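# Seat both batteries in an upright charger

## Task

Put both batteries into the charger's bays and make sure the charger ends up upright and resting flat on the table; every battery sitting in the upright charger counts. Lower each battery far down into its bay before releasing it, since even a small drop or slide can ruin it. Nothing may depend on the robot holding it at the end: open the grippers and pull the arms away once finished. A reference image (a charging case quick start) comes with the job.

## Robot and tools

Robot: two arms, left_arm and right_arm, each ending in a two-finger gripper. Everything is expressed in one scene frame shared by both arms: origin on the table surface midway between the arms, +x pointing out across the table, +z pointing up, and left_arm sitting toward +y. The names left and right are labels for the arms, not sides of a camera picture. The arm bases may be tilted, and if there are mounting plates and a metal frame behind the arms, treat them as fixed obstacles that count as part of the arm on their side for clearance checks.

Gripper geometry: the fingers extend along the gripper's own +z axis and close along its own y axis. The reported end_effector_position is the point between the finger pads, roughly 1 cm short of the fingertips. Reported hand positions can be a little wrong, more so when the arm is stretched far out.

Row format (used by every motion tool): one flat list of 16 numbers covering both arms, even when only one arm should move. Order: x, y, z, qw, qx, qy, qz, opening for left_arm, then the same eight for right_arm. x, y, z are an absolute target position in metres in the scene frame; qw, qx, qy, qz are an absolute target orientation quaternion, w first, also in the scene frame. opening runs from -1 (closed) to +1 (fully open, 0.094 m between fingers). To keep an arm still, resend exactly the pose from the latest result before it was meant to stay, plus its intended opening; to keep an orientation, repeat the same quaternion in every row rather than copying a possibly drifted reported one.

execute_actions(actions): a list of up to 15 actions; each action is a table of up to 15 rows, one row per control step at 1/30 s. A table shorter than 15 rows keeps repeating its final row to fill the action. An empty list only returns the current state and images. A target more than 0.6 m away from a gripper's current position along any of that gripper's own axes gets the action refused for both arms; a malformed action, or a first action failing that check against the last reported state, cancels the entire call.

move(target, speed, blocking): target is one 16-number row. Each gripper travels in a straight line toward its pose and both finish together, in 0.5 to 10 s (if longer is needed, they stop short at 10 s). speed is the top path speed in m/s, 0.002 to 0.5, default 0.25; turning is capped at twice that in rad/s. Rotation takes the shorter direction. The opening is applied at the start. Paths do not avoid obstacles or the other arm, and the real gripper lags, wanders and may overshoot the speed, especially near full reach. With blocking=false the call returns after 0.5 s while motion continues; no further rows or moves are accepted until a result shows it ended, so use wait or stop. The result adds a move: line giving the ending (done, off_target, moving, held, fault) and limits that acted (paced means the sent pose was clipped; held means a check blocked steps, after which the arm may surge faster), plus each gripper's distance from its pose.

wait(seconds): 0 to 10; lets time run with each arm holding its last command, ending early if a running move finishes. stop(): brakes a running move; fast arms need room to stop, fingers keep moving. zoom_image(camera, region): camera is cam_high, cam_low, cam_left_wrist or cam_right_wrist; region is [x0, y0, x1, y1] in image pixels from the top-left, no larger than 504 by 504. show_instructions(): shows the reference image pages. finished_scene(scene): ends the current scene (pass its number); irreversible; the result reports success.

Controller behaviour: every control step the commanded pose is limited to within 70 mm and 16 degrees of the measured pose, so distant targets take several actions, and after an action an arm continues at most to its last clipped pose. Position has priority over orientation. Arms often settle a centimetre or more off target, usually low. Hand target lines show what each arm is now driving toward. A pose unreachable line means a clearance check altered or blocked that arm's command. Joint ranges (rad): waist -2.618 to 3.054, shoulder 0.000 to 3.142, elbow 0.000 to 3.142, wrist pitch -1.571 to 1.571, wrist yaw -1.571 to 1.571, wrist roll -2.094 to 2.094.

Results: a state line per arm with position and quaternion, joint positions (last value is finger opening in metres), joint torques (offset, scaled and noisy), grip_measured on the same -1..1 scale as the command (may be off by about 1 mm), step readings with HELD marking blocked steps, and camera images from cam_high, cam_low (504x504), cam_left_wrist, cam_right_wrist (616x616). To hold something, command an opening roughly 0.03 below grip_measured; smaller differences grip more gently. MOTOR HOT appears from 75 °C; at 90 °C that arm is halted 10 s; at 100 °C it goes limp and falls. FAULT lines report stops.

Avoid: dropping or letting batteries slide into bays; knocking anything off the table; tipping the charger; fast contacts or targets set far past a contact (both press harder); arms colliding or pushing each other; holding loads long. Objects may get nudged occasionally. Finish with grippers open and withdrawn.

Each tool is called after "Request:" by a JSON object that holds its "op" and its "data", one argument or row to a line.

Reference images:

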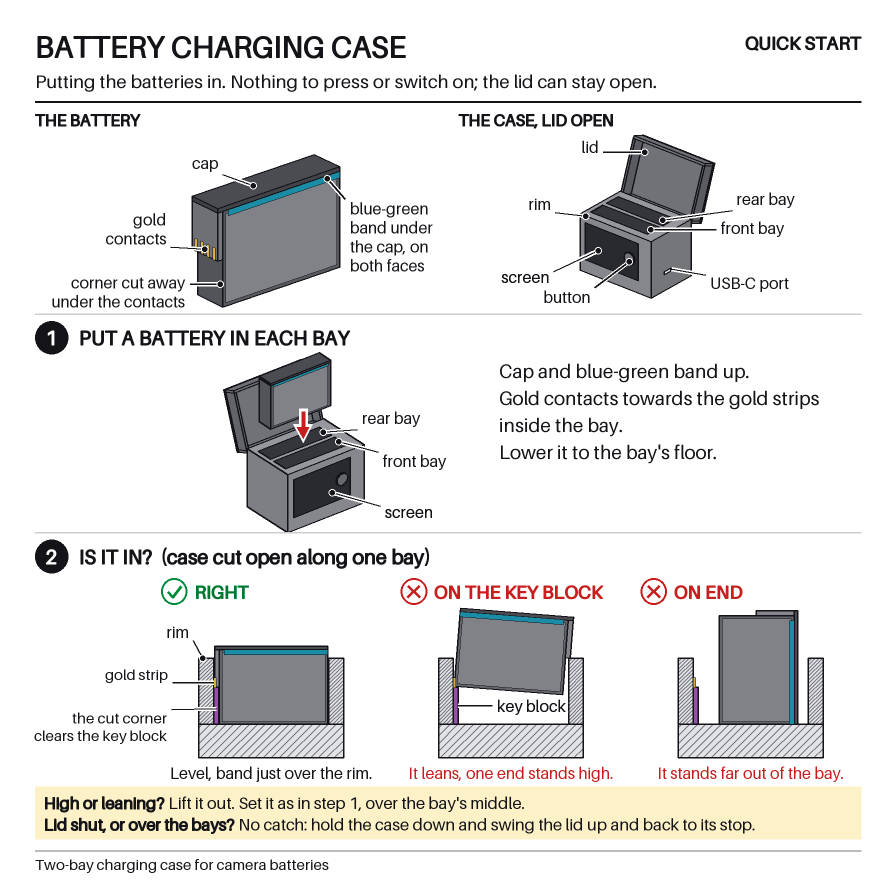

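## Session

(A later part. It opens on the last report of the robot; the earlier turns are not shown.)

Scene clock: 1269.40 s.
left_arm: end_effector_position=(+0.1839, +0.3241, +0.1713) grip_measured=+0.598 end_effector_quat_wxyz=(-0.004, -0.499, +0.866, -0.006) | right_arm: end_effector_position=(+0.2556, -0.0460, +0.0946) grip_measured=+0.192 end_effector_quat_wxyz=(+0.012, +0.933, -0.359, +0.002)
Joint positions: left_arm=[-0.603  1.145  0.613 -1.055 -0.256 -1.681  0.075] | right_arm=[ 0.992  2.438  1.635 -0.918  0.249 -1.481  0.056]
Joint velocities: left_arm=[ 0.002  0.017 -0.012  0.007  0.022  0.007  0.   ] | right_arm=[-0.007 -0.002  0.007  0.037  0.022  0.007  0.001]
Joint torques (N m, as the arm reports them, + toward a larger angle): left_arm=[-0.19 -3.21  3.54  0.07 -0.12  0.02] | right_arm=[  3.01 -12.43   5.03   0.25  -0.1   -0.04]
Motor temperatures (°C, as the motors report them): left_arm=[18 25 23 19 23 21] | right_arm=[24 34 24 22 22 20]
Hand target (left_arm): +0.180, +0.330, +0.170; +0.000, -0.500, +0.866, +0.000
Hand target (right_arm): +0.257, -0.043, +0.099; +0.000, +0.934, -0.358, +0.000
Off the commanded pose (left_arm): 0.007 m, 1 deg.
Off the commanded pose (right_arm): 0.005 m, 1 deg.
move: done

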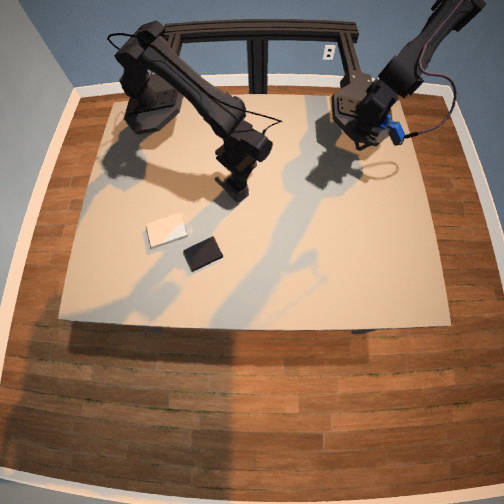

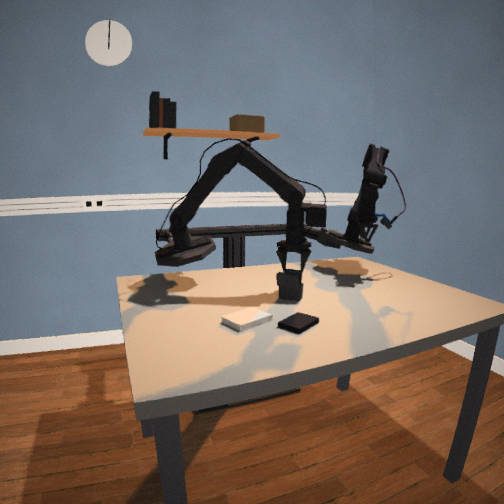

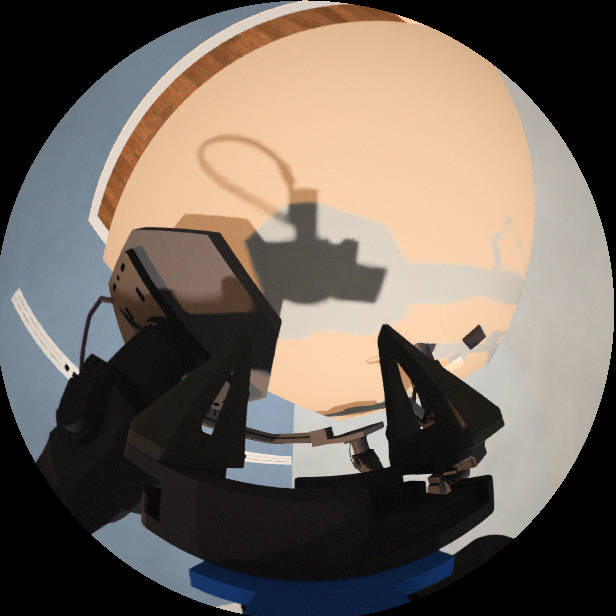

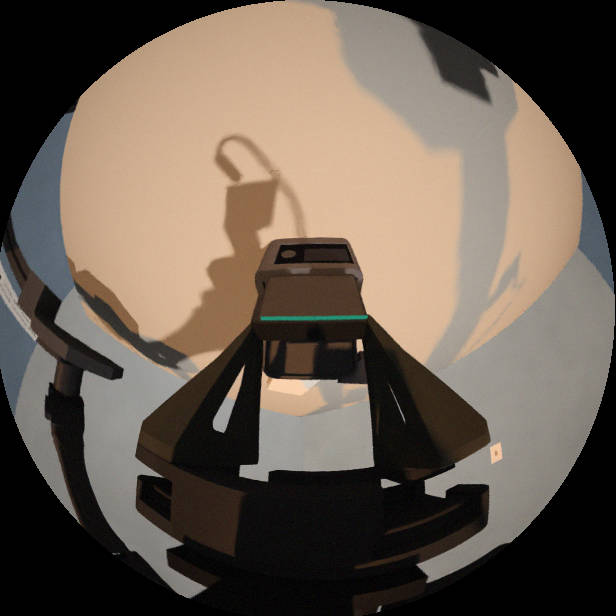

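Request:
{"op": "move", "data": {
  "target": [0.18,0.33,0.17,0,-0.5,0.866,0,0.6,0.2585,-0.0412,0.17,0,-0.9336,0.3584,0,0.165],
  "speed": 0.1
}}

Request:
{"op": "execute_actions", "data": {
  "actions": [
    [[0.18,0.33,0.17,0,-0.5,0.866,0,0.6,0.2585,-0.0412,0.1456,0,-0.9336,0.3584,0,0.165],[0.18,0.33,0.17,0,-0.5,0.866,0,0.6,0.2585,-0.0412,0.1442,0,-0.9336,0.3584,0,0.165],[0.18,0.33,0.17,0,-0.5,0.866,0,0.6,0.2585,-0.0412,0.1428,0,-0.9336,0.3584,0,0.165],[0.18,0.33,0.17,0,-0.5,0.866,0,0.6,0.2585,-0.0412,0.1414,0,-0.9336,0.3584,0,0.165],[0.18,0.33,0.17,0,-0.5,0.866,0,0.6,0.2585,-0.0412,0.14,0,-0.9336,0.3584,0,0.165],[0.18,0.33,0.17,0,-0.5,0.866,0,0.6,0.2585,-0.0412,0.1386,0,-0.9336,0.3584,0,0.165],[0.18,0.33,0.17,0,-0.5,0.866,0,0.6,0.2585,-0.0412,0.1372,0,-0.9336,0.3584,0,0.165],[0.18,0.33,0.17,0,-0.5,0.866,0,0.6,0.2585,-0.0412,0.1358,0,-0.9336,0.3584,0,0.165],[0.18,0.33,0.17,0,-0.5,0.866,0,0.6,0.2585,-0.0412,0.1344,0,-0.9336,0.3584,0,0.165],[0.18,0.33,0.17,0,-0.5,0.866,0,0.6,0.2585,-0.0412,0.133,0,-0.9336,0.3584,0,0.165],[0.18,0.33,0.17,0,-0.5,0.866,0,0.6,0.2585,-0.0412,0.1316,0,-0.9336,0.3584,0,0.165],[0.18,0.33,0.17,0,-0.5,0.866,0,0.6,0.2585,-0.0412,0.1302,0,-0.9336,0.3584,0,0.165],[0.18,0.33,0.17,0,-0.5,0.866,0,0.6,0.2585,-0.0412,0.1288,0,-0.9336,0.3584,0,0.165],[0.18,0.33,0.17,0,-0.5,0.866,0,0.6,0.2585,-0.0412,0.1274,0,-0.9336,0.3584,0,0.165],[0.18,0.33,0.17,0,-0.5,0.866,0,0.6,0.2585,-0.0412,0.126,0,-0.9336,0.3584,0,0.165]],
    [[0.18,0.33,0.17,0,-0.5,0.866,0,0.6,0.2585,-0.0412,0.1246,0,-0.9336,0.3584,0,0.165],[0.18,0.33,0.17,0,-0.5,0.866,0,0.6,0.2585,-0.0412,0.1232,0,-0.9336,0.3584,0,0.165],[0.18,0.33,0.17,0,-0.5,0.866,0,0.6,0.2585,-0.0412,0.1218,0,-0.9336,0.3584,0,0.165],[0.18,0.33,0.17,0,-0.5,0.866,0,0.6,0.2585,-0.0412,0.1204,0,-0.9336,0.3584,0,0.165],[0.18,0.33,0.17,0,-0.5,0.866,0,0.6,0.2585,-0.0412,0.119,0,-0.9336,0.3584,0,0.165],[0.18,0.33,0.17,0,-0.5,0.866,0,0.6,0.2585,-0.0412,0.1176,0,-0.9336,0.3584,0,0.165],[0.18,0.33,0.17,0,-0.5,0.866,0,0.6,0.2585,-0.0412,0.1162,0,-0.9336,0.3584,0,0.165],[0.18,0.33,0.17,0,-0.5,0.866,0,0.6,0.2585,-0.0412,0.1148,0,-0.9336,0.3584,0,0.165],[0.18,0.33,0.17,0,-0.5,0.866,0,0.6,0.2585,-0.0412,0.1134,0,-0.9336,0.3584,0,0.165],[0.18,0.33,0.17,0,-0.5,0.866,0,0.6,0.2585,-0.0412,0.112,0,-0.9336,0.3584,0,0.165],[0.18,0.33,0.17,0,-0.5,0.866,0,0.6,0.2585,-0.0412,0.1106,0,-0.9336,0.3584,0,0.165],[0.18,0.33,0.17,0,-0.5,0.866,0,0.6,0.2585,-0.0412,0.1092,0,-0.9336,0.3584,0,0.165],[0.18,0.33,0.17,0,-0.5,0.866,0,0.6,0.2585,-0.0412,0.1078,0,-0.9336,0.3584,0,0.165],[0.18,0.33,0.17,0,-0.5,0.866,0,0.6,0.2585,-0.0412,0.1064,0,-0.9336,0.3584,0,0.165],[0.18,0.33,0.17,0,-0.5,0.866,0,0.6,0.2585,-0.0412,0.105,0,-0.9336,0.3584,0,0.165]],
    [[0.18,0.33,0.17,0,-0.5,0.866,0,0.6,0.2585,-0.0412,0.1036,0,-0.9336,0.3584,0,0.165],[0.18,0.33,0.17,0,-0.5,0.866,0,0.6,0.2585,-0.0412,0.1022,0,-0.9336,0.3584,0,0.165],[0.18,0.33,0.17,0,-0.5,0.866,0,0.6,0.2585,-0.0412,0.1008,0,-0.9336,0.3584,0,0.165],[0.18,0.33,0.17,0,-0.5,0.866,0,0.6,0.2585,-0.0412,0.0994,0,-0.9336,0.3584,0,0.165],[0.18,0.33,0.17,0,-0.5,0.866,0,0.6,0.2585,-0.0412,0.098,0,-0.9336,0.3584,0,0.165],[0.18,0.33,0.17,0,-0.5,0.866,0,0.6,0.2585,-0.0412,0.0966,0,-0.9336,0.3584,0,0.165],[0.18,0.33,0.17,0,-0.5,0.866,0,0.6,0.2585,-0.0412,0.0952,0,-0.9336,0.3584,0,0.165],[0.18,0.33,0.17,0,-0.5,0.866,0,0.6,0.2585,-0.0412,0.0938,0,-0.9336,0.3584,0,0.165],[0.18,0.33,0.17,0,-0.5,0.866,0,0.6,0.2585,-0.0412,0.0924,0,-0.9336,0.3584,0,0.165],[0.18,0.33,0.17,0,-0.5,0.866,0,0.6,0.2585,-0.0412,0.091,0,-0.9336,0.3584,0,0.165],[0.18,0.33,0.17,0,-0.5,0.866,0,0.6,0.2585,-0.0412,0.0896,0,-0.9336,0.3584,0,0.165],[0.18,0.33,0.17,0,-0.5,0.866,0,0.6,0.2585,-0.0412,0.0882,0,-0.9336,0.3584,0,0.165],[0.18,0.33,0.17,0,-0.5,0.866,0,0.6,0.2585,-0.0412,0.0868,0,-0.9336,0.3584,0,0.165],[0.18,0.33,0.17,0,-0.5,0.866,0,0.6,0.2585,-0.0412,0.0854,0,-0.9336,0.3584,0,0.165],[0.18,0.33,0.17,0,-0.5,0.866,0,0.6,0.2585,-0.0412,0.084,0,-0.9336,0.3584,0,0.165]],
    [[0.18,0.33,0.17,0,-0.5,0.866,0,0.6,0.2585,-0.0412,0.084,0,-0.9336,0.3584,0,0.165]]
  ]
}}

Request:
{"op": "zoom_image", "data": {
  "camera": "cam_right_wrist",
  "region": [220,200,410,390]
}}

Scene clock: 1309.43 s.
left_arm: end_effector_position=(+0.1839, +0.3241, +0.1713) grip_measured=+0.598 end_effector_quat_wxyz=(-0.004, -0.499, +0.866, -0.006) | right_arm: end_effector_position=(+0.2583, -0.0503, +0.1487) grip_measured=+0.192 end_effector_quat_wxyz=(+0.023, +0.934, -0.357, +0.000)
Joint positions: left_arm=[-0.603  1.145  0.613 -1.055 -0.256 -1.681  0.075] | right_arm=[ 1.012  2.38   1.761 -1.129  0.248 -1.459  0.056]
Joint velocities: left_arm=[-0.017  0.002  0.012  0.007 -0.066 -0.007 -0.001] | right_arm=[-0.002 -0.002 -0.002  0.037  0.022  0.037 -0.   ]
Joint torques (N m, as the arm reports them, + toward a larger angle): left_arm=[-0.31 -3.17  3.45  0.07 -0.12  0.03] | right_arm=[  4.48 -13.45   9.35  -0.14  -0.12   0.04]
Motor temperatures (°C, as the motors report them): left_arm=[18 25 23 19 23 21] | right_arm=[24 35 24 22 22 20]
Hand target (left_arm): +0.180, +0.330, +0.170; +0.000, -0.500, +0.866, +0.000
Hand target (right_arm): +0.259, -0.041, +0.170; -0.000, +0.934, -0.358, +0.000
Off the commanded pose (left_arm): 0.007 m, 1 deg.
Off the commanded pose (right_arm): 0.023 m, 3 deg.
move: off_target (right_arm)

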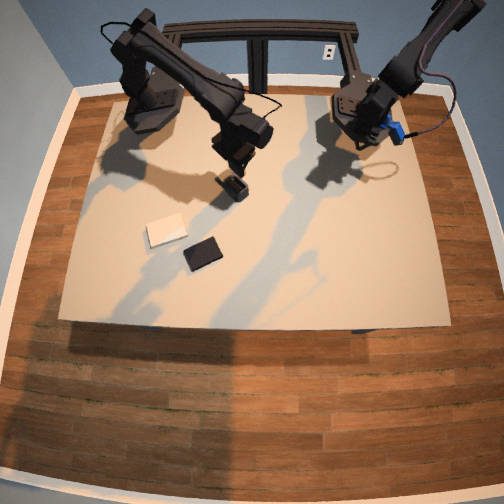

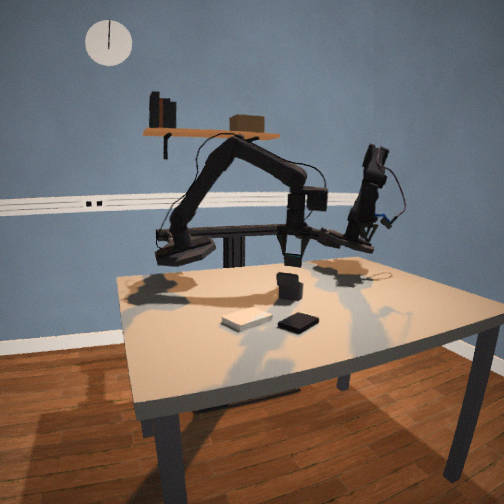

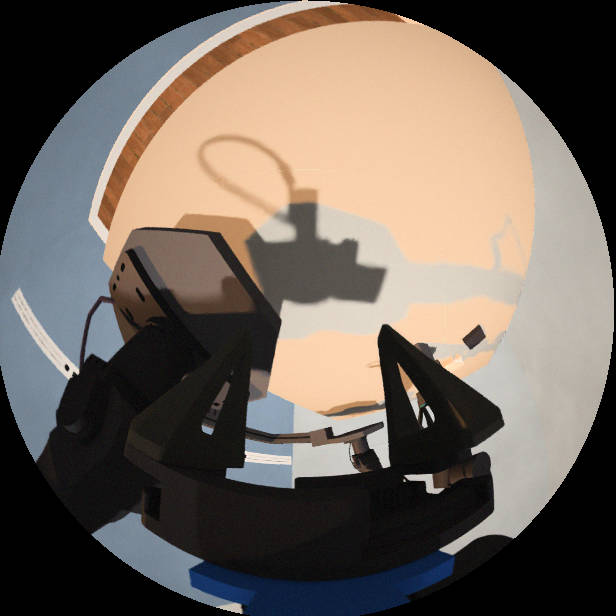

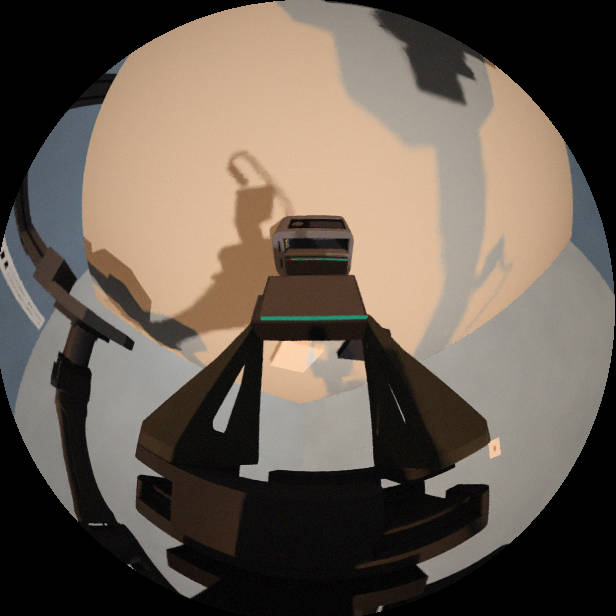

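Scene clock: 1311.43 s.
left_arm: end_effector_position=(+0.1839, +0.3241, +0.1713) grip_measured=+0.598 end_effector_quat_wxyz=(-0.004, -0.499, +0.866, -0.006) | right_arm: end_effector_position=(+0.2587, -0.0433, +0.0923) grip_measured=+0.192 end_effector_quat_wxyz=(+0.006, +0.933, -0.359, +0.004)
Joint positions: left_arm=[-0.603  1.145  0.613 -1.055 -0.256 -1.681  0.075] | right_arm=[ 0.989  2.445  1.638 -0.902  0.249 -1.488  0.056]
Joint velocities: left_arm=[-0.002 -0.002 -0.012 -0.022 -0.022 -0.007 -0.002] | right_arm=[ 0.007 -0.012  0.007  0.037 -0.022 -0.11  -0.   ]
Joint torques (N m, as the arm reports them, + toward a larger angle): left_arm=[-0.3  -3.17  3.27  0.04 -0.12  0.03] | right_arm=[  2.51 -10.37   4.21   0.52  -0.1   -0.11]
Motor temperatures (°C, as the motors report them): left_arm=[18 25 23 19 23 21] | right_arm=[24 35 24 22 22 20]
Hand target (left_arm): +0.180, +0.330, +0.170; +0.000, -0.500, +0.866, +0.000
Hand target (right_arm): +0.258, -0.041, +0.084; +0.000, +0.934, -0.358, +0.000
Off the commanded pose (left_arm): 0.007 m, 1 deg.
Off the commanded pose (right_arm): 0.009 m, 1 deg.
Step readings (end_effector_position; steps 1 to 15: 1st action; 16 to 30: 2nd action; 31 to 45: 3rd action; 46 to 60: 4th action):
0: left_arm (+0.1839, +0.3241, +0.1713) | right_arm (+0.2583, -0.0503, +0.1487)
1: left_arm (+0.1839, +0.3241, +0.1713) | right_arm (+0.2583, -0.0499, +0.1478)
2: left_arm (+0.1839, +0.3241, +0.1713) | right_arm (+0.2586, -0.0490, +0.1466)
4: left_arm (+0.1839, +0.3241, +0.1713) | right_arm (+0.2583, -0.0481, +0.1434)
8: left_arm (+0.1839, +0.3241, +0.1713) | right_arm (+0.2574, -0.0476, +0.1390)
15: left_arm (+0.1839, +0.3241, +0.1713) | right_arm (+0.2581, -0.0443, +0.1334)
16: left_arm (+0.1839, +0.3241, +0.1713) | right_arm (+0.2580, -0.0439, +0.1320)
17: left_arm (+0.1839, +0.3241, +0.1713) | right_arm (+0.2579, -0.0437, +0.1302)
19: left_arm (+0.1839, +0.3241, +0.1713) | right_arm (+0.2575, -0.0436, +0.1263)
23: left_arm (+0.1839, +0.3241, +0.1713) | right_arm (+0.2571, -0.0450, +0.1186)
30: left_arm (+0.1839, +0.3241, +0.1713) | right_arm (+0.2576, -0.0449, +0.1095)
31: left_arm (+0.1839, +0.3241, +0.1713) | right_arm (+0.2577, -0.0448, +0.1082)
32: left_arm (+0.1839, +0.3241, +0.1713) | right_arm (+0.2577, -0.0446, +0.1069)
34: left_arm (+0.1839, +0.3241, +0.1713) | right_arm (+0.2578, -0.0442, +0.1043)
38: left_arm (+0.1839, +0.3241, +0.1713) | right_arm (+0.2576, -0.0441, +0.0984)
45: left_arm (+0.1839, +0.3241, +0.1713) | right_arm (+0.2585, -0.0435, +0.0923)
46: left_arm (+0.1839, +0.3241, +0.1713) | right_arm (+0.2586, -0.0434, +0.0923)
47: left_arm (+0.1839, +0.3241, +0.1713) | right_arm (+0.2587, -0.0433, +0.0923)
49: left_arm (+0.1839, +0.3241, +0.1713) | right_arm (+0.2587, -0.0433, +0.0923)
53: left_arm (+0.1839, +0.3241, +0.1713) | right_arm (+0.2587, -0.0433, +0.0923)
60: end_effector_position above

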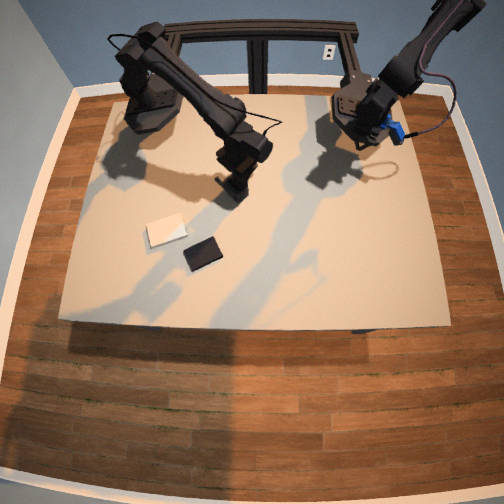

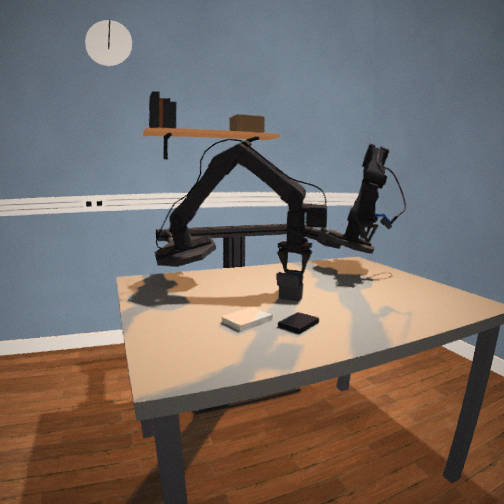

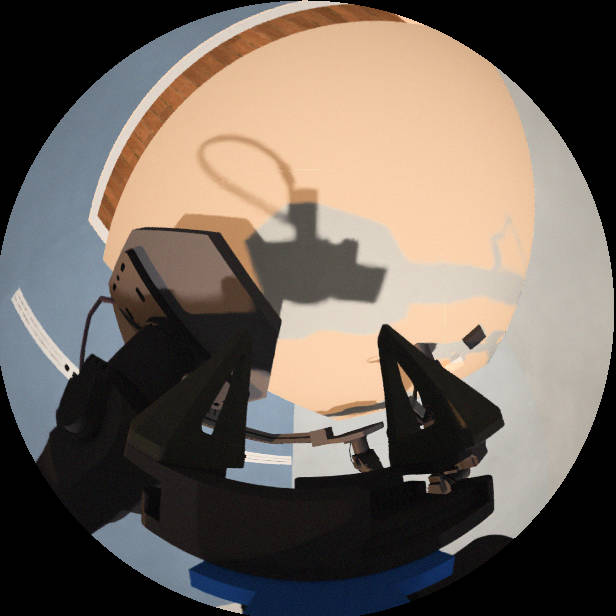

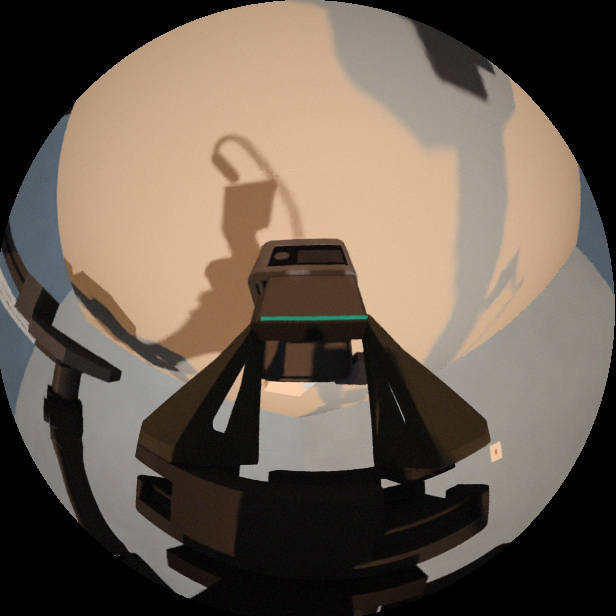

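Region (220, 200, 410, 390) of cam_right_wrist's 616x616 image, scaled by 2.653, with more detail than that image has.

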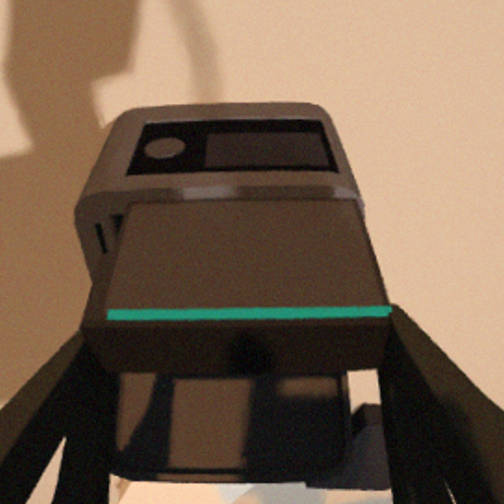

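Request:
{"op": "zoom_image", "data": {
  "camera": "cam_right_wrist",
  "region": [240,230,380,320]
}}

Request:
{"op": "zoom_image", "data": {
  "camera": "cam_low",
  "region": [250,230,330,310]
}}

Region (240, 230, 380, 320) of cam_right_wrist's 616x616 image, scaled by 3.600, with more detail than that image has; it fills the top 324 rows of this view, and the rest is white.

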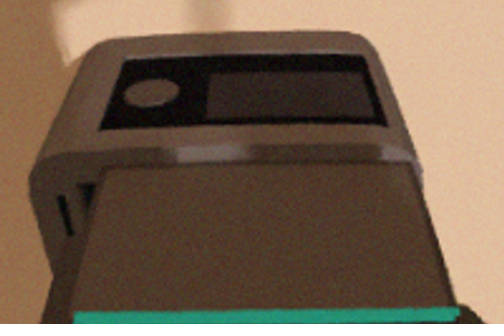

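Region (250, 230, 330, 310) of cam_low's 504x504 image, scaled by 6.300, with more detail than that image has.

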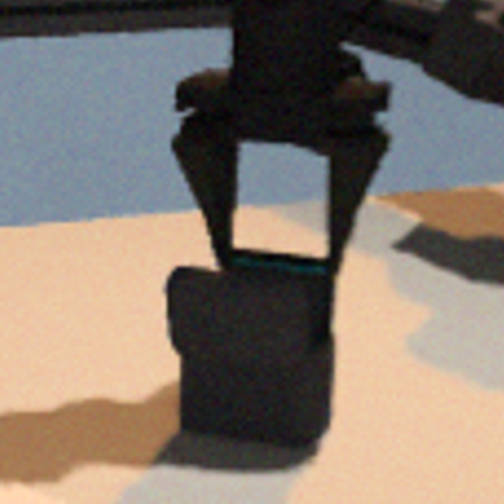

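Request:
{"op": "move", "data": {
  "target": [0.18,0.33,0.17,0,-0.5,0.866,0,0.6,0.2580,-0.0425,0.17,0,-0.9336,0.3584,0,0.165],
  "speed": 0.1
}}

Request:
{"op": "execute_actions", "data": {
  "actions": [
    [[0.18,0.33,0.17,0,-0.5,0.866,0,0.6,0.2566,-0.0438,0.1456,0,-0.9336,0.3584,0,0.165],[0.18,0.33,0.17,0,-0.5,0.866,0,0.6,0.2566,-0.0438,0.1442,0,-0.9336,0.3584,0,0.165],[0.18,0.33,0.17,0,-0.5,0.866,0,0.6,0.2566,-0.0438,0.1428,0,-0.9336,0.3584,0,0.165],[0.18,0.33,0.17,0,-0.5,0.866,0,0.6,0.2566,-0.0438,0.1414,0,-0.9336,0.3584,0,0.165],[0.18,0.33,0.17,0,-0.5,0.866,0,0.6,0.2566,-0.0438,0.14,0,-0.9336,0.3584,0,0.165],[0.18,0.33,0.17,0,-0.5,0.866,0,0.6,0.2566,-0.0438,0.1386,0,-0.9336,0.3584,0,0.165],[0.18,0.33,0.17,0,-0.5,0.866,0,0.6,0.2566,-0.0438,0.1372,0,-0.9336,0.3584,0,0.165],[0.18,0.33,0.17,0,-0.5,0.866,0,0.6,0.2566,-0.0438,0.1358,0,-0.9336,0.3584,0,0.165],[0.18,0.33,0.17,0,-0.5,0.866,0,0.6,0.2566,-0.0438,0.1344,0,-0.9336,0.3584,0,0.165],[0.18,0.33,0.17,0,-0.5,0.866,0,0.6,0.2566,-0.0438,0.133,0,-0.9336,0.3584,0,0.165],[0.18,0.33,0.17,0,-0.5,0.866,0,0.6,0.2566,-0.0438,0.1316,0,-0.9336,0.3584,0,0.165],[0.18,0.33,0.17,0,-0.5,0.866,0,0.6,0.2566,-0.0438,0.1302,0,-0.9336,0.3584,0,0.165],[0.18,0.33,0.17,0,-0.5,0.866,0,0.6,0.2566,-0.0438,0.1288,0,-0.9336,0.3584,0,0.165],[0.18,0.33,0.17,0,-0.5,0.866,0,0.6,0.2566,-0.0438,0.1274,0,-0.9336,0.3584,0,0.165],[0.18,0.33,0.17,0,-0.5,0.866,0,0.6,0.2566,-0.0438,0.126,0,-0.9336,0.3584,0,0.165]],
    [[0.18,0.33,0.17,0,-0.5,0.866,0,0.6,0.2566,-0.0438,0.1246,0,-0.9336,0.3584,0,0.165],[0.18,0.33,0.17,0,-0.5,0.866,0,0.6,0.2566,-0.0438,0.1232,0,-0.9336,0.3584,0,0.165],[0.18,0.33,0.17,0,-0.5,0.866,0,0.6,0.2566,-0.0438,0.1218,0,-0.9336,0.3584,0,0.165],[0.18,0.33,0.17,0,-0.5,0.866,0,0.6,0.2566,-0.0438,0.1204,0,-0.9336,0.3584,0,0.165],[0.18,0.33,0.17,0,-0.5,0.866,0,0.6,0.2566,-0.0438,0.119,0,-0.9336,0.3584,0,0.165],[0.18,0.33,0.17,0,-0.5,0.866,0,0.6,0.2566,-0.0438,0.1176,0,-0.9336,0.3584,0,0.165],[0.18,0.33,0.17,0,-0.5,0.866,0,0.6,0.2566,-0.0438,0.1162,0,-0.9336,0.3584,0,0.165],[0.18,0.33,0.17,0,-0.5,0.866,0,0.6,0.2566,-0.0438,0.1148,0,-0.9336,0.3584,0,0.165],[0.18,0.33,0.17,0,-0.5,0.866,0,0.6,0.2566,-0.0438,0.1134,0,-0.9336,0.3584,0,0.165],[0.18,0.33,0.17,0,-0.5,0.866,0,0.6,0.2566,-0.0438,0.112,0,-0.9336,0.3584,0,0.165],[0.18,0.33,0.17,0,-0.5,0.866,0,0.6,0.2566,-0.0438,0.1106,0,-0.9336,0.3584,0,0.165],[0.18,0.33,0.17,0,-0.5,0.866,0,0.6,0.2566,-0.0438,0.1092,0,-0.9336,0.3584,0,0.165],[0.18,0.33,0.17,0,-0.5,0.866,0,0.6,0.2566,-0.0438,0.1078,0,-0.9336,0.3584,0,0.165],[0.18,0.33,0.17,0,-0.5,0.866,0,0.6,0.2566,-0.0438,0.1064,0,-0.9336,0.3584,0,0.165],[0.18,0.33,0.17,0,-0.5,0.866,0,0.6,0.2566,-0.0438,0.105,0,-0.9336,0.3584,0,0.165]],
    [[0.18,0.33,0.17,0,-0.5,0.866,0,0.6,0.2566,-0.0438,0.1036,0,-0.9336,0.3584,0,0.165],[0.18,0.33,0.17,0,-0.5,0.866,0,0.6,0.2566,-0.0438,0.1022,0,-0.9336,0.3584,0,0.165],[0.18,0.33,0.17,0,-0.5,0.866,0,0.6,0.2566,-0.0438,0.1008,0,-0.9336,0.3584,0,0.165],[0.18,0.33,0.17,0,-0.5,0.866,0,0.6,0.2566,-0.0438,0.0994,0,-0.9336,0.3584,0,0.165],[0.18,0.33,0.17,0,-0.5,0.866,0,0.6,0.2566,-0.0438,0.098,0,-0.9336,0.3584,0,0.165],[0.18,0.33,0.17,0,-0.5,0.866,0,0.6,0.2566,-0.0438,0.0966,0,-0.9336,0.3584,0,0.165],[0.18,0.33,0.17,0,-0.5,0.866,0,0.6,0.2566,-0.0438,0.0952,0,-0.9336,0.3584,0,0.165],[0.18,0.33,0.17,0,-0.5,0.866,0,0.6,0.2566,-0.0438,0.0938,0,-0.9336,0.3584,0,0.165],[0.18,0.33,0.17,0,-0.5,0.866,0,0.6,0.2566,-0.0438,0.0924,0,-0.9336,0.3584,0,0.165],[0.18,0.33,0.17,0,-0.5,0.866,0,0.6,0.2566,-0.0438,0.091,0,-0.9336,0.3584,0,0.165],[0.18,0.33,0.17,0,-0.5,0.866,0,0.6,0.2566,-0.0438,0.0896,0,-0.9336,0.3584,0,0.165],[0.18,0.33,0.17,0,-0.5,0.866,0,0.6,0.2566,-0.0438,0.0882,0,-0.9336,0.3584,0,0.165],[0.18,0.33,0.17,0,-0.5,0.866,0,0.6,0.2566,-0.0438,0.0868,0,-0.9336,0.3584,0,0.165],[0.18,0.33,0.17,0,-0.5,0.866,0,0.6,0.2566,-0.0438,0.0854,0,-0.9336,0.3584,0,0.165],[0.18,0.33,0.17,0,-0.5,0.866,0,0.6,0.2566,-0.0438,0.084,0,-0.9336,0.3584,0,0.165]],
    [[0.18,0.33,0.17,0,-0.5,0.866,0,0.6,0.2566,-0.0438,0.084,0,-0.9336,0.3584,0,0.165]]
  ]
}}

Request:
{"op": "zoom_image", "data": {
  "camera": "cam_right_wrist",
  "region": [220,200,410,390]
}}

Scene clock: 1371.23 s.
left_arm: end_effector_position=(+0.1839, +0.3241, +0.1713) grip_measured=+0.598 end_effector_quat_wxyz=(-0.004, -0.499, +0.866, -0.006) | right_arm: end_effector_position=(+0.2578, -0.0518, +0.1483) grip_measured=+0.192 end_effector_quat_wxyz=(+0.023, +0.934, -0.357, +0.000)
Joint positions: left_arm=[-0.603  1.145  0.613 -1.055 -0.256 -1.681  0.075] | right_arm=[ 1.011  2.375  1.752 -1.126  0.248 -1.46   0.056]
Joint velocities: left_arm=[-0.007 -0.002  0.012 -0.007 -0.051 -0.022 -0.   ] | right_arm=[-0.002  0.002  0.017 -0.022 -0.022 -0.022  0.001]
Joint torques (N m, as the arm reports them, + toward a larger angle): left_arm=[-0.22 -3.28  3.32  0.05 -0.12  0.02] | right_arm=[  4.42 -13.31   9.33  -0.14  -0.17   0.08]
Motor temperatures (°C, as the motors report them): left_arm=[18 25 23 19 23 21] | right_arm=[24 33 24 22 22 20]
Hand target (left_arm): +0.180, +0.330, +0.170; +0.000, -0.500, +0.866, +0.000
Hand target (right_arm): +0.258, -0.042, +0.169; +0.000, +0.934, -0.358, +0.000
Off the commanded pose (left_arm): 0.007 m, 1 deg.
Off the commanded pose (right_arm): 0.024 m, 3 deg.
move: off_target (right_arm)

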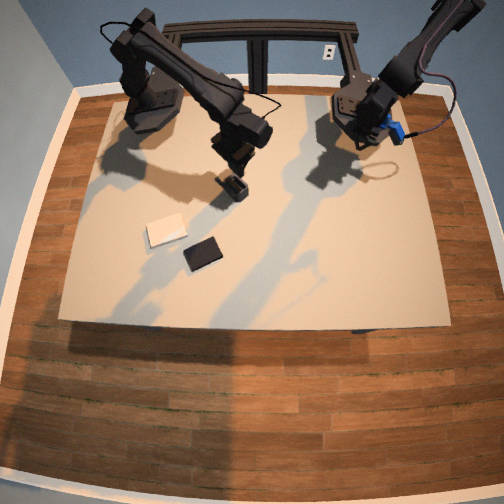

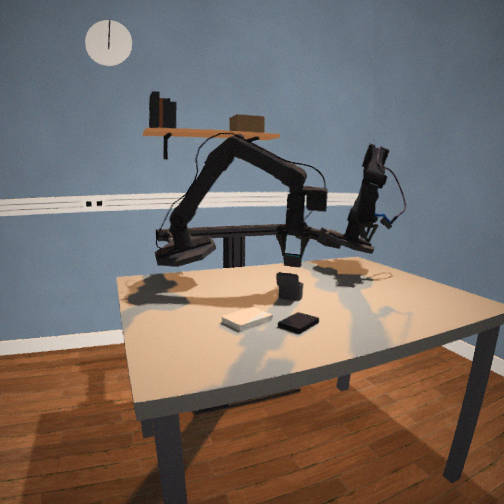

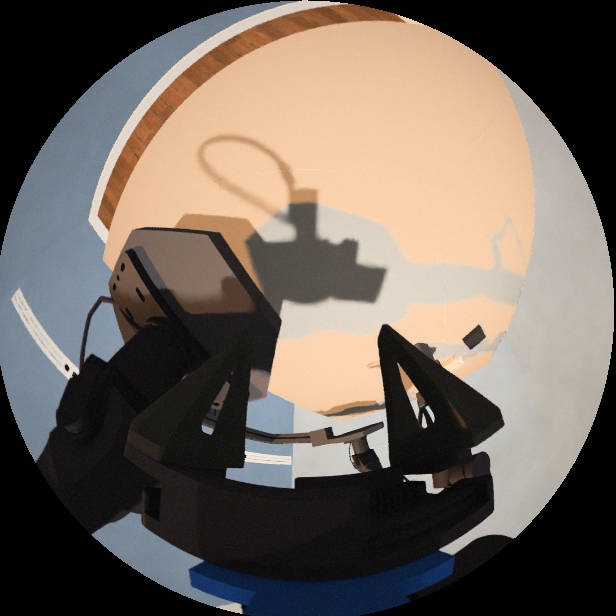

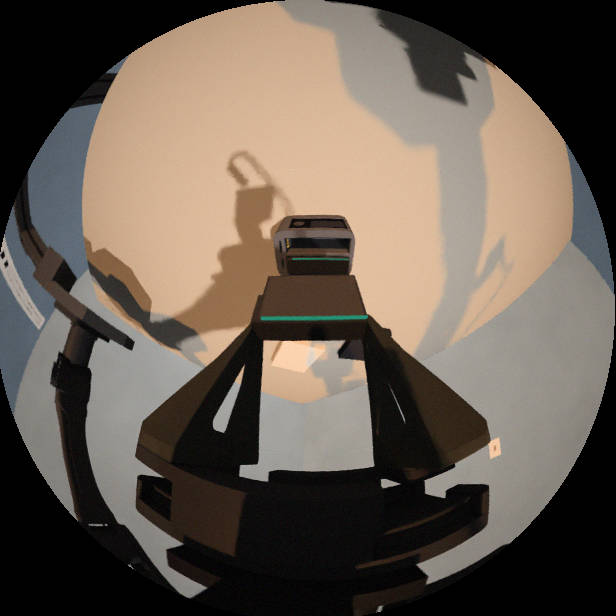

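Scene clock: 1373.23 s.
left_arm: end_effector_position=(+0.1839, +0.3241, +0.1713) grip_measured=+0.598 end_effector_quat_wxyz=(-0.004, -0.499, +0.866, -0.006) | right_arm: end_effector_position=(+0.2568, -0.0462, +0.0921) grip_measured=+0.192 end_effector_quat_wxyz=(+0.007, +0.933, -0.360, +0.004)
Joint positions: left_arm=[-0.603  1.145  0.613 -1.055 -0.256 -1.681  0.075] | right_arm=[ 0.989  2.433  1.618 -0.893  0.249 -1.487  0.056]
Joint velocities: left_arm=[-0.012  0.012 -0.002  0.007 -0.022 -0.007 -0.001] | right_arm=[ 0.002 -0.007  0.002  0.066 -0.007  0.051  0.001]
Joint torques (N m, as the arm reports them, + toward a larger angle): left_arm=[-0.3  -3.13  3.3   0.06 -0.11  0.02] | right_arm=[  2.53 -10.36   4.28   0.54  -0.07  -0.09]
Motor temperatures (°C, as the motors report them): left_arm=[18 25 23 19 23 21] | right_arm=[24 33 24 22 22 20]
Hand target (left_arm): +0.180, +0.330, +0.170; +0.000, -0.500, +0.866, +0.000
Hand target (right_arm): +0.256, -0.044, +0.084; +0.000, +0.934, -0.358, +0.000
Off the commanded pose (left_arm): 0.007 m, 1 deg.
Off the commanded pose (right_arm): 0.008 m, 1 deg.
Step readings (end_effector_position; steps 1 to 15: 1st action; 16 to 30: 2nd action; 31 to 45: 3rd action; 46 to 60: 4th action):
0: left_arm (+0.1839, +0.3241, +0.1713) | right_arm (+0.2578, -0.0518, +0.1483)
1: left_arm (+0.1839, +0.3241, +0.1713) | right_arm (+0.2577, -0.0514, +0.1471)
2: left_arm (+0.1839, +0.3241, +0.1713) | right_arm (+0.2577, -0.0507, +0.1454)
4: left_arm (+0.1839, +0.3241, +0.1713) | right_arm (+0.2563, -0.0508, +0.1410)
8: left_arm (+0.1839, +0.3241, +0.1713) | right_arm (+0.2545, -0.0513, +0.1359)
15: left_arm (+0.1839, +0.3241, +0.1713) | right_arm (+0.2559, -0.0475, +0.1313)
16: left_arm (+0.1839, +0.3241, +0.1713) | right_arm (+0.2559, -0.0471, +0.1307)
17: left_arm (+0.1839, +0.3241, +0.1713) | right_arm (+0.2559, -0.0469, +0.1299)
19: left_arm (+0.1839, +0.3241, +0.1713) | right_arm (+0.2559, -0.0461, +0.1275)
23: left_arm (+0.1839, +0.3241, +0.1713) | right_arm (+0.2559, -0.0465, +0.1203)
30: left_arm (+0.1839, +0.3241, +0.1713) | right_arm (+0.2556, -0.0478, +0.1089)
31: left_arm (+0.1839, +0.3241, +0.1713) | right_arm (+0.2555, -0.0476, +0.1077)
32: left_arm (+0.1839, +0.3241, +0.1713) | right_arm (+0.2557, -0.0475, +0.1065)
34: left_arm (+0.1839, +0.3241, +0.1713) | right_arm (+0.2558, -0.0471, +0.1040)
38: left_arm (+0.1839, +0.3241, +0.1713) | right_arm (+0.2559, -0.0466, +0.0987)
45: left_arm (+0.1839, +0.3241, +0.1713) | right_arm (+0.2566, -0.0463, +0.0922)
46: left_arm (+0.1839, +0.3241, +0.1713) | right_arm (+0.2568, -0.0462, +0.0922)
47: left_arm (+0.1839, +0.3241, +0.1713) | right_arm (+0.2567, -0.0461, +0.0922)
49: left_arm (+0.1839, +0.3241, +0.1713) | right_arm (+0.2568, -0.0462, +0.0921)
53: left_arm (+0.1839, +0.3241, +0.1713) | right_arm (+0.2568, -0.0462, +0.0921)
60: end_effector_position above

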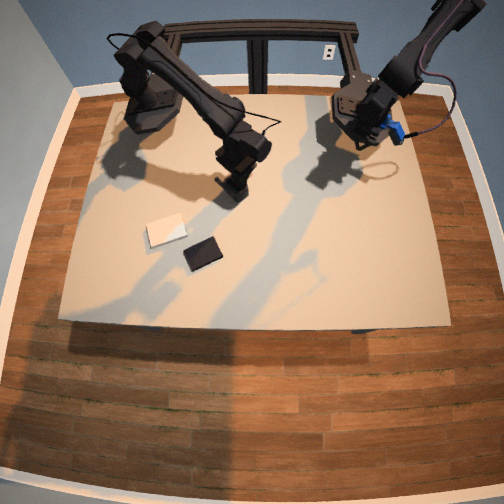

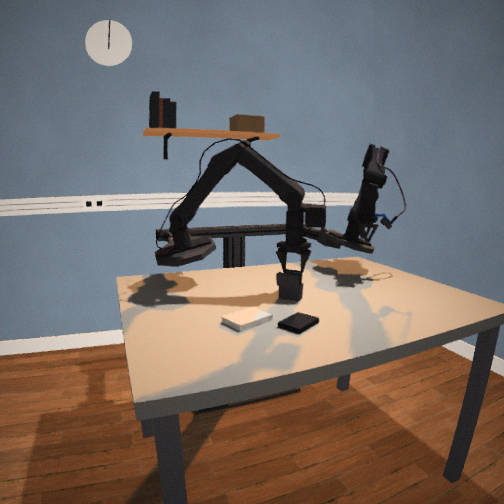

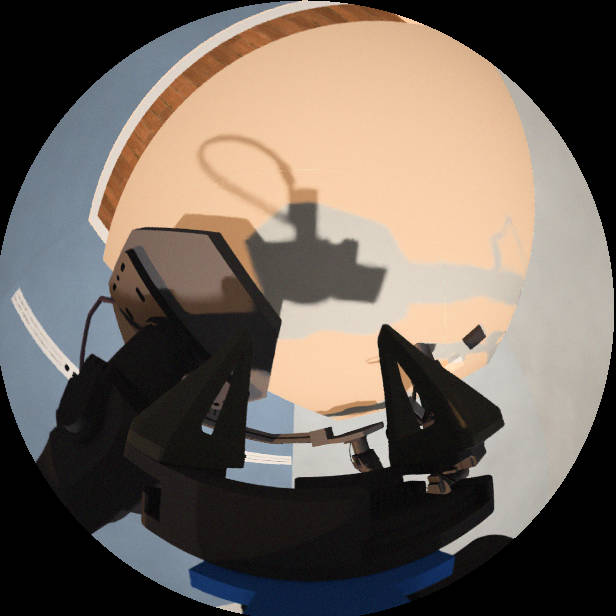

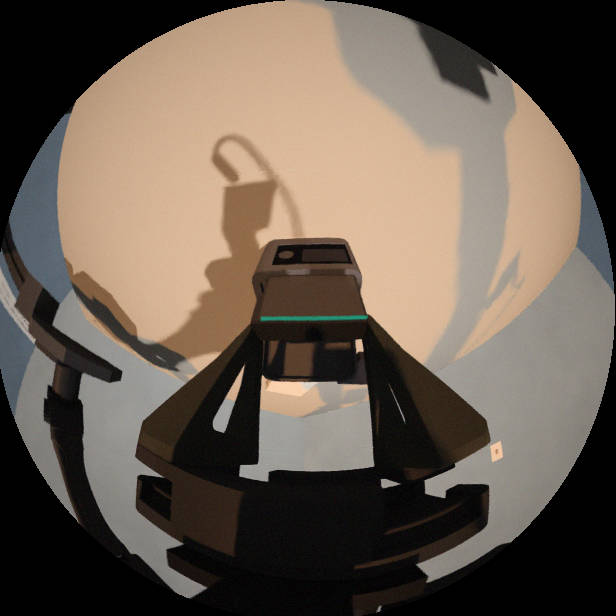

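Region (220, 200, 410, 390) of cam_right_wrist's 616x616 image, scaled by 2.653, with more detail than that image has.

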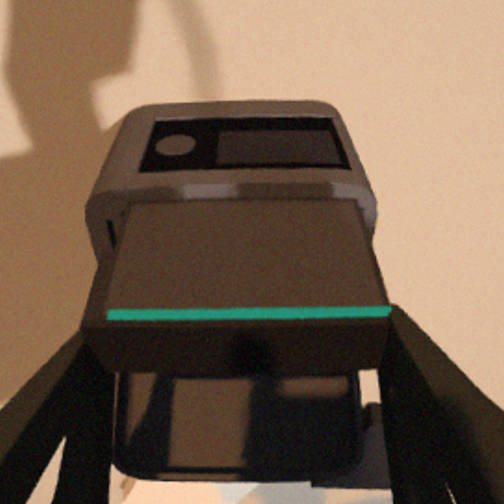

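Request:
{"op": "move", "data": {
  "target": [0.18,0.33,0.17,0,-0.5,0.866,0,0.6,0.2585,-0.0462,0.089,0,-0.9336,0.3584,0,0.165],
  "speed": 0.008
}}

Request:
{"op": "zoom_image", "data": {
  "camera": "cam_right_wrist",
  "region": [220,200,410,390]
}}

Scene clock: 1380.97 s.
left_arm: end_effector_position=(+0.1839, +0.3241, +0.1713) grip_measured=+0.598 end_effector_quat_wxyz=(-0.004, -0.499, +0.866, -0.006) | right_arm: end_effector_position=(+0.2568, -0.0463, +0.0921) grip_measured=+0.192 end_effector_quat_wxyz=(+0.007, +0.934, -0.358, +0.004)
Joint positions: left_arm=[-0.603  1.145  0.613 -1.055 -0.256 -1.681  0.075] | right_arm=[ 0.989  2.433  1.618 -0.894  0.25  -1.491  0.056]
Joint velocities: left_arm=[ 0.012 -0.017  0.002 -0.007 -0.007  0.022 -0.001] | right_arm=[ 0.027 -0.002 -0.012 -0.022 -0.081 -0.022  0.   ]
Joint torques (N m, as the arm reports them, + toward a larger angle): left_arm=[-0.24 -3.3   3.41  0.1  -0.11  0.03] | right_arm=[  2.23 -11.16   4.57   0.37  -0.09  -0.11]
Motor temperatures (°C, as the motors report them): left_arm=[18 25 23 19 23 21] | right_arm=[24 33 24 22 22 20]
Hand target (left_arm): +0.180, +0.330, +0.170; +0.000, -0.500, +0.866, +0.000
Hand target (right_arm): +0.258, -0.046, +0.089; +0.000, +0.934, -0.358, +0.000
Off the commanded pose (left_arm): 0.007 m, 1 deg.
Off the commanded pose (right_arm): 0.004 m, 1 deg.
move: done

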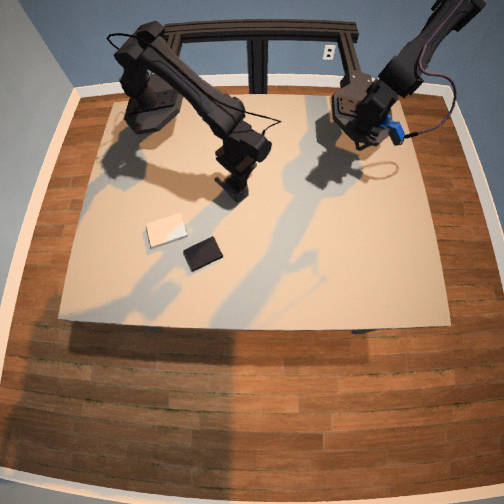

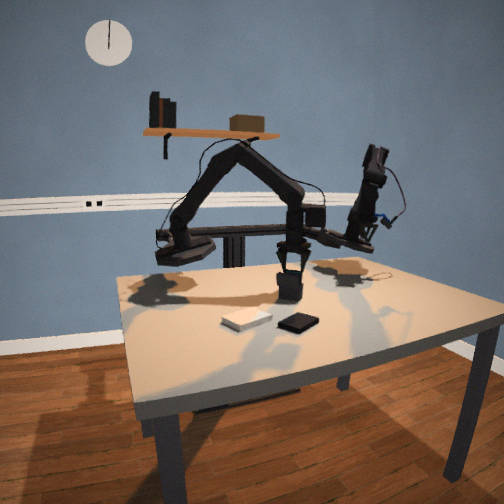

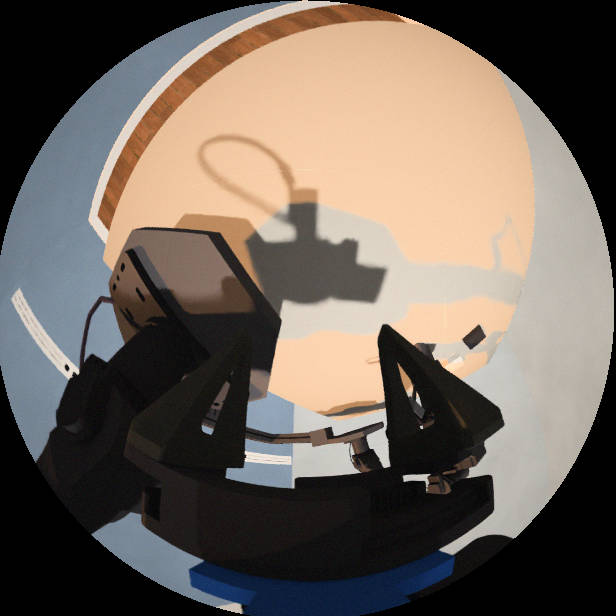

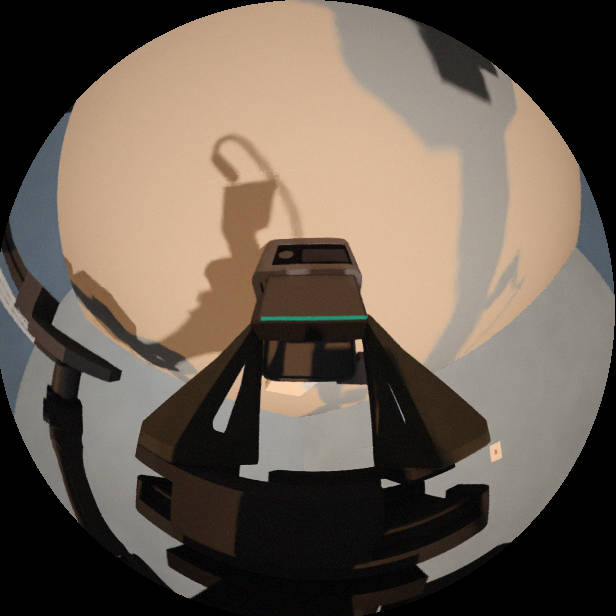

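Region (220, 200, 410, 390) of cam_right_wrist's 616x616 image, scaled by 2.653, with more detail than that image has.

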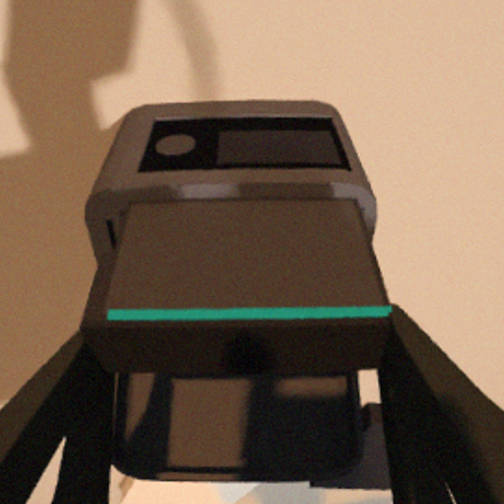

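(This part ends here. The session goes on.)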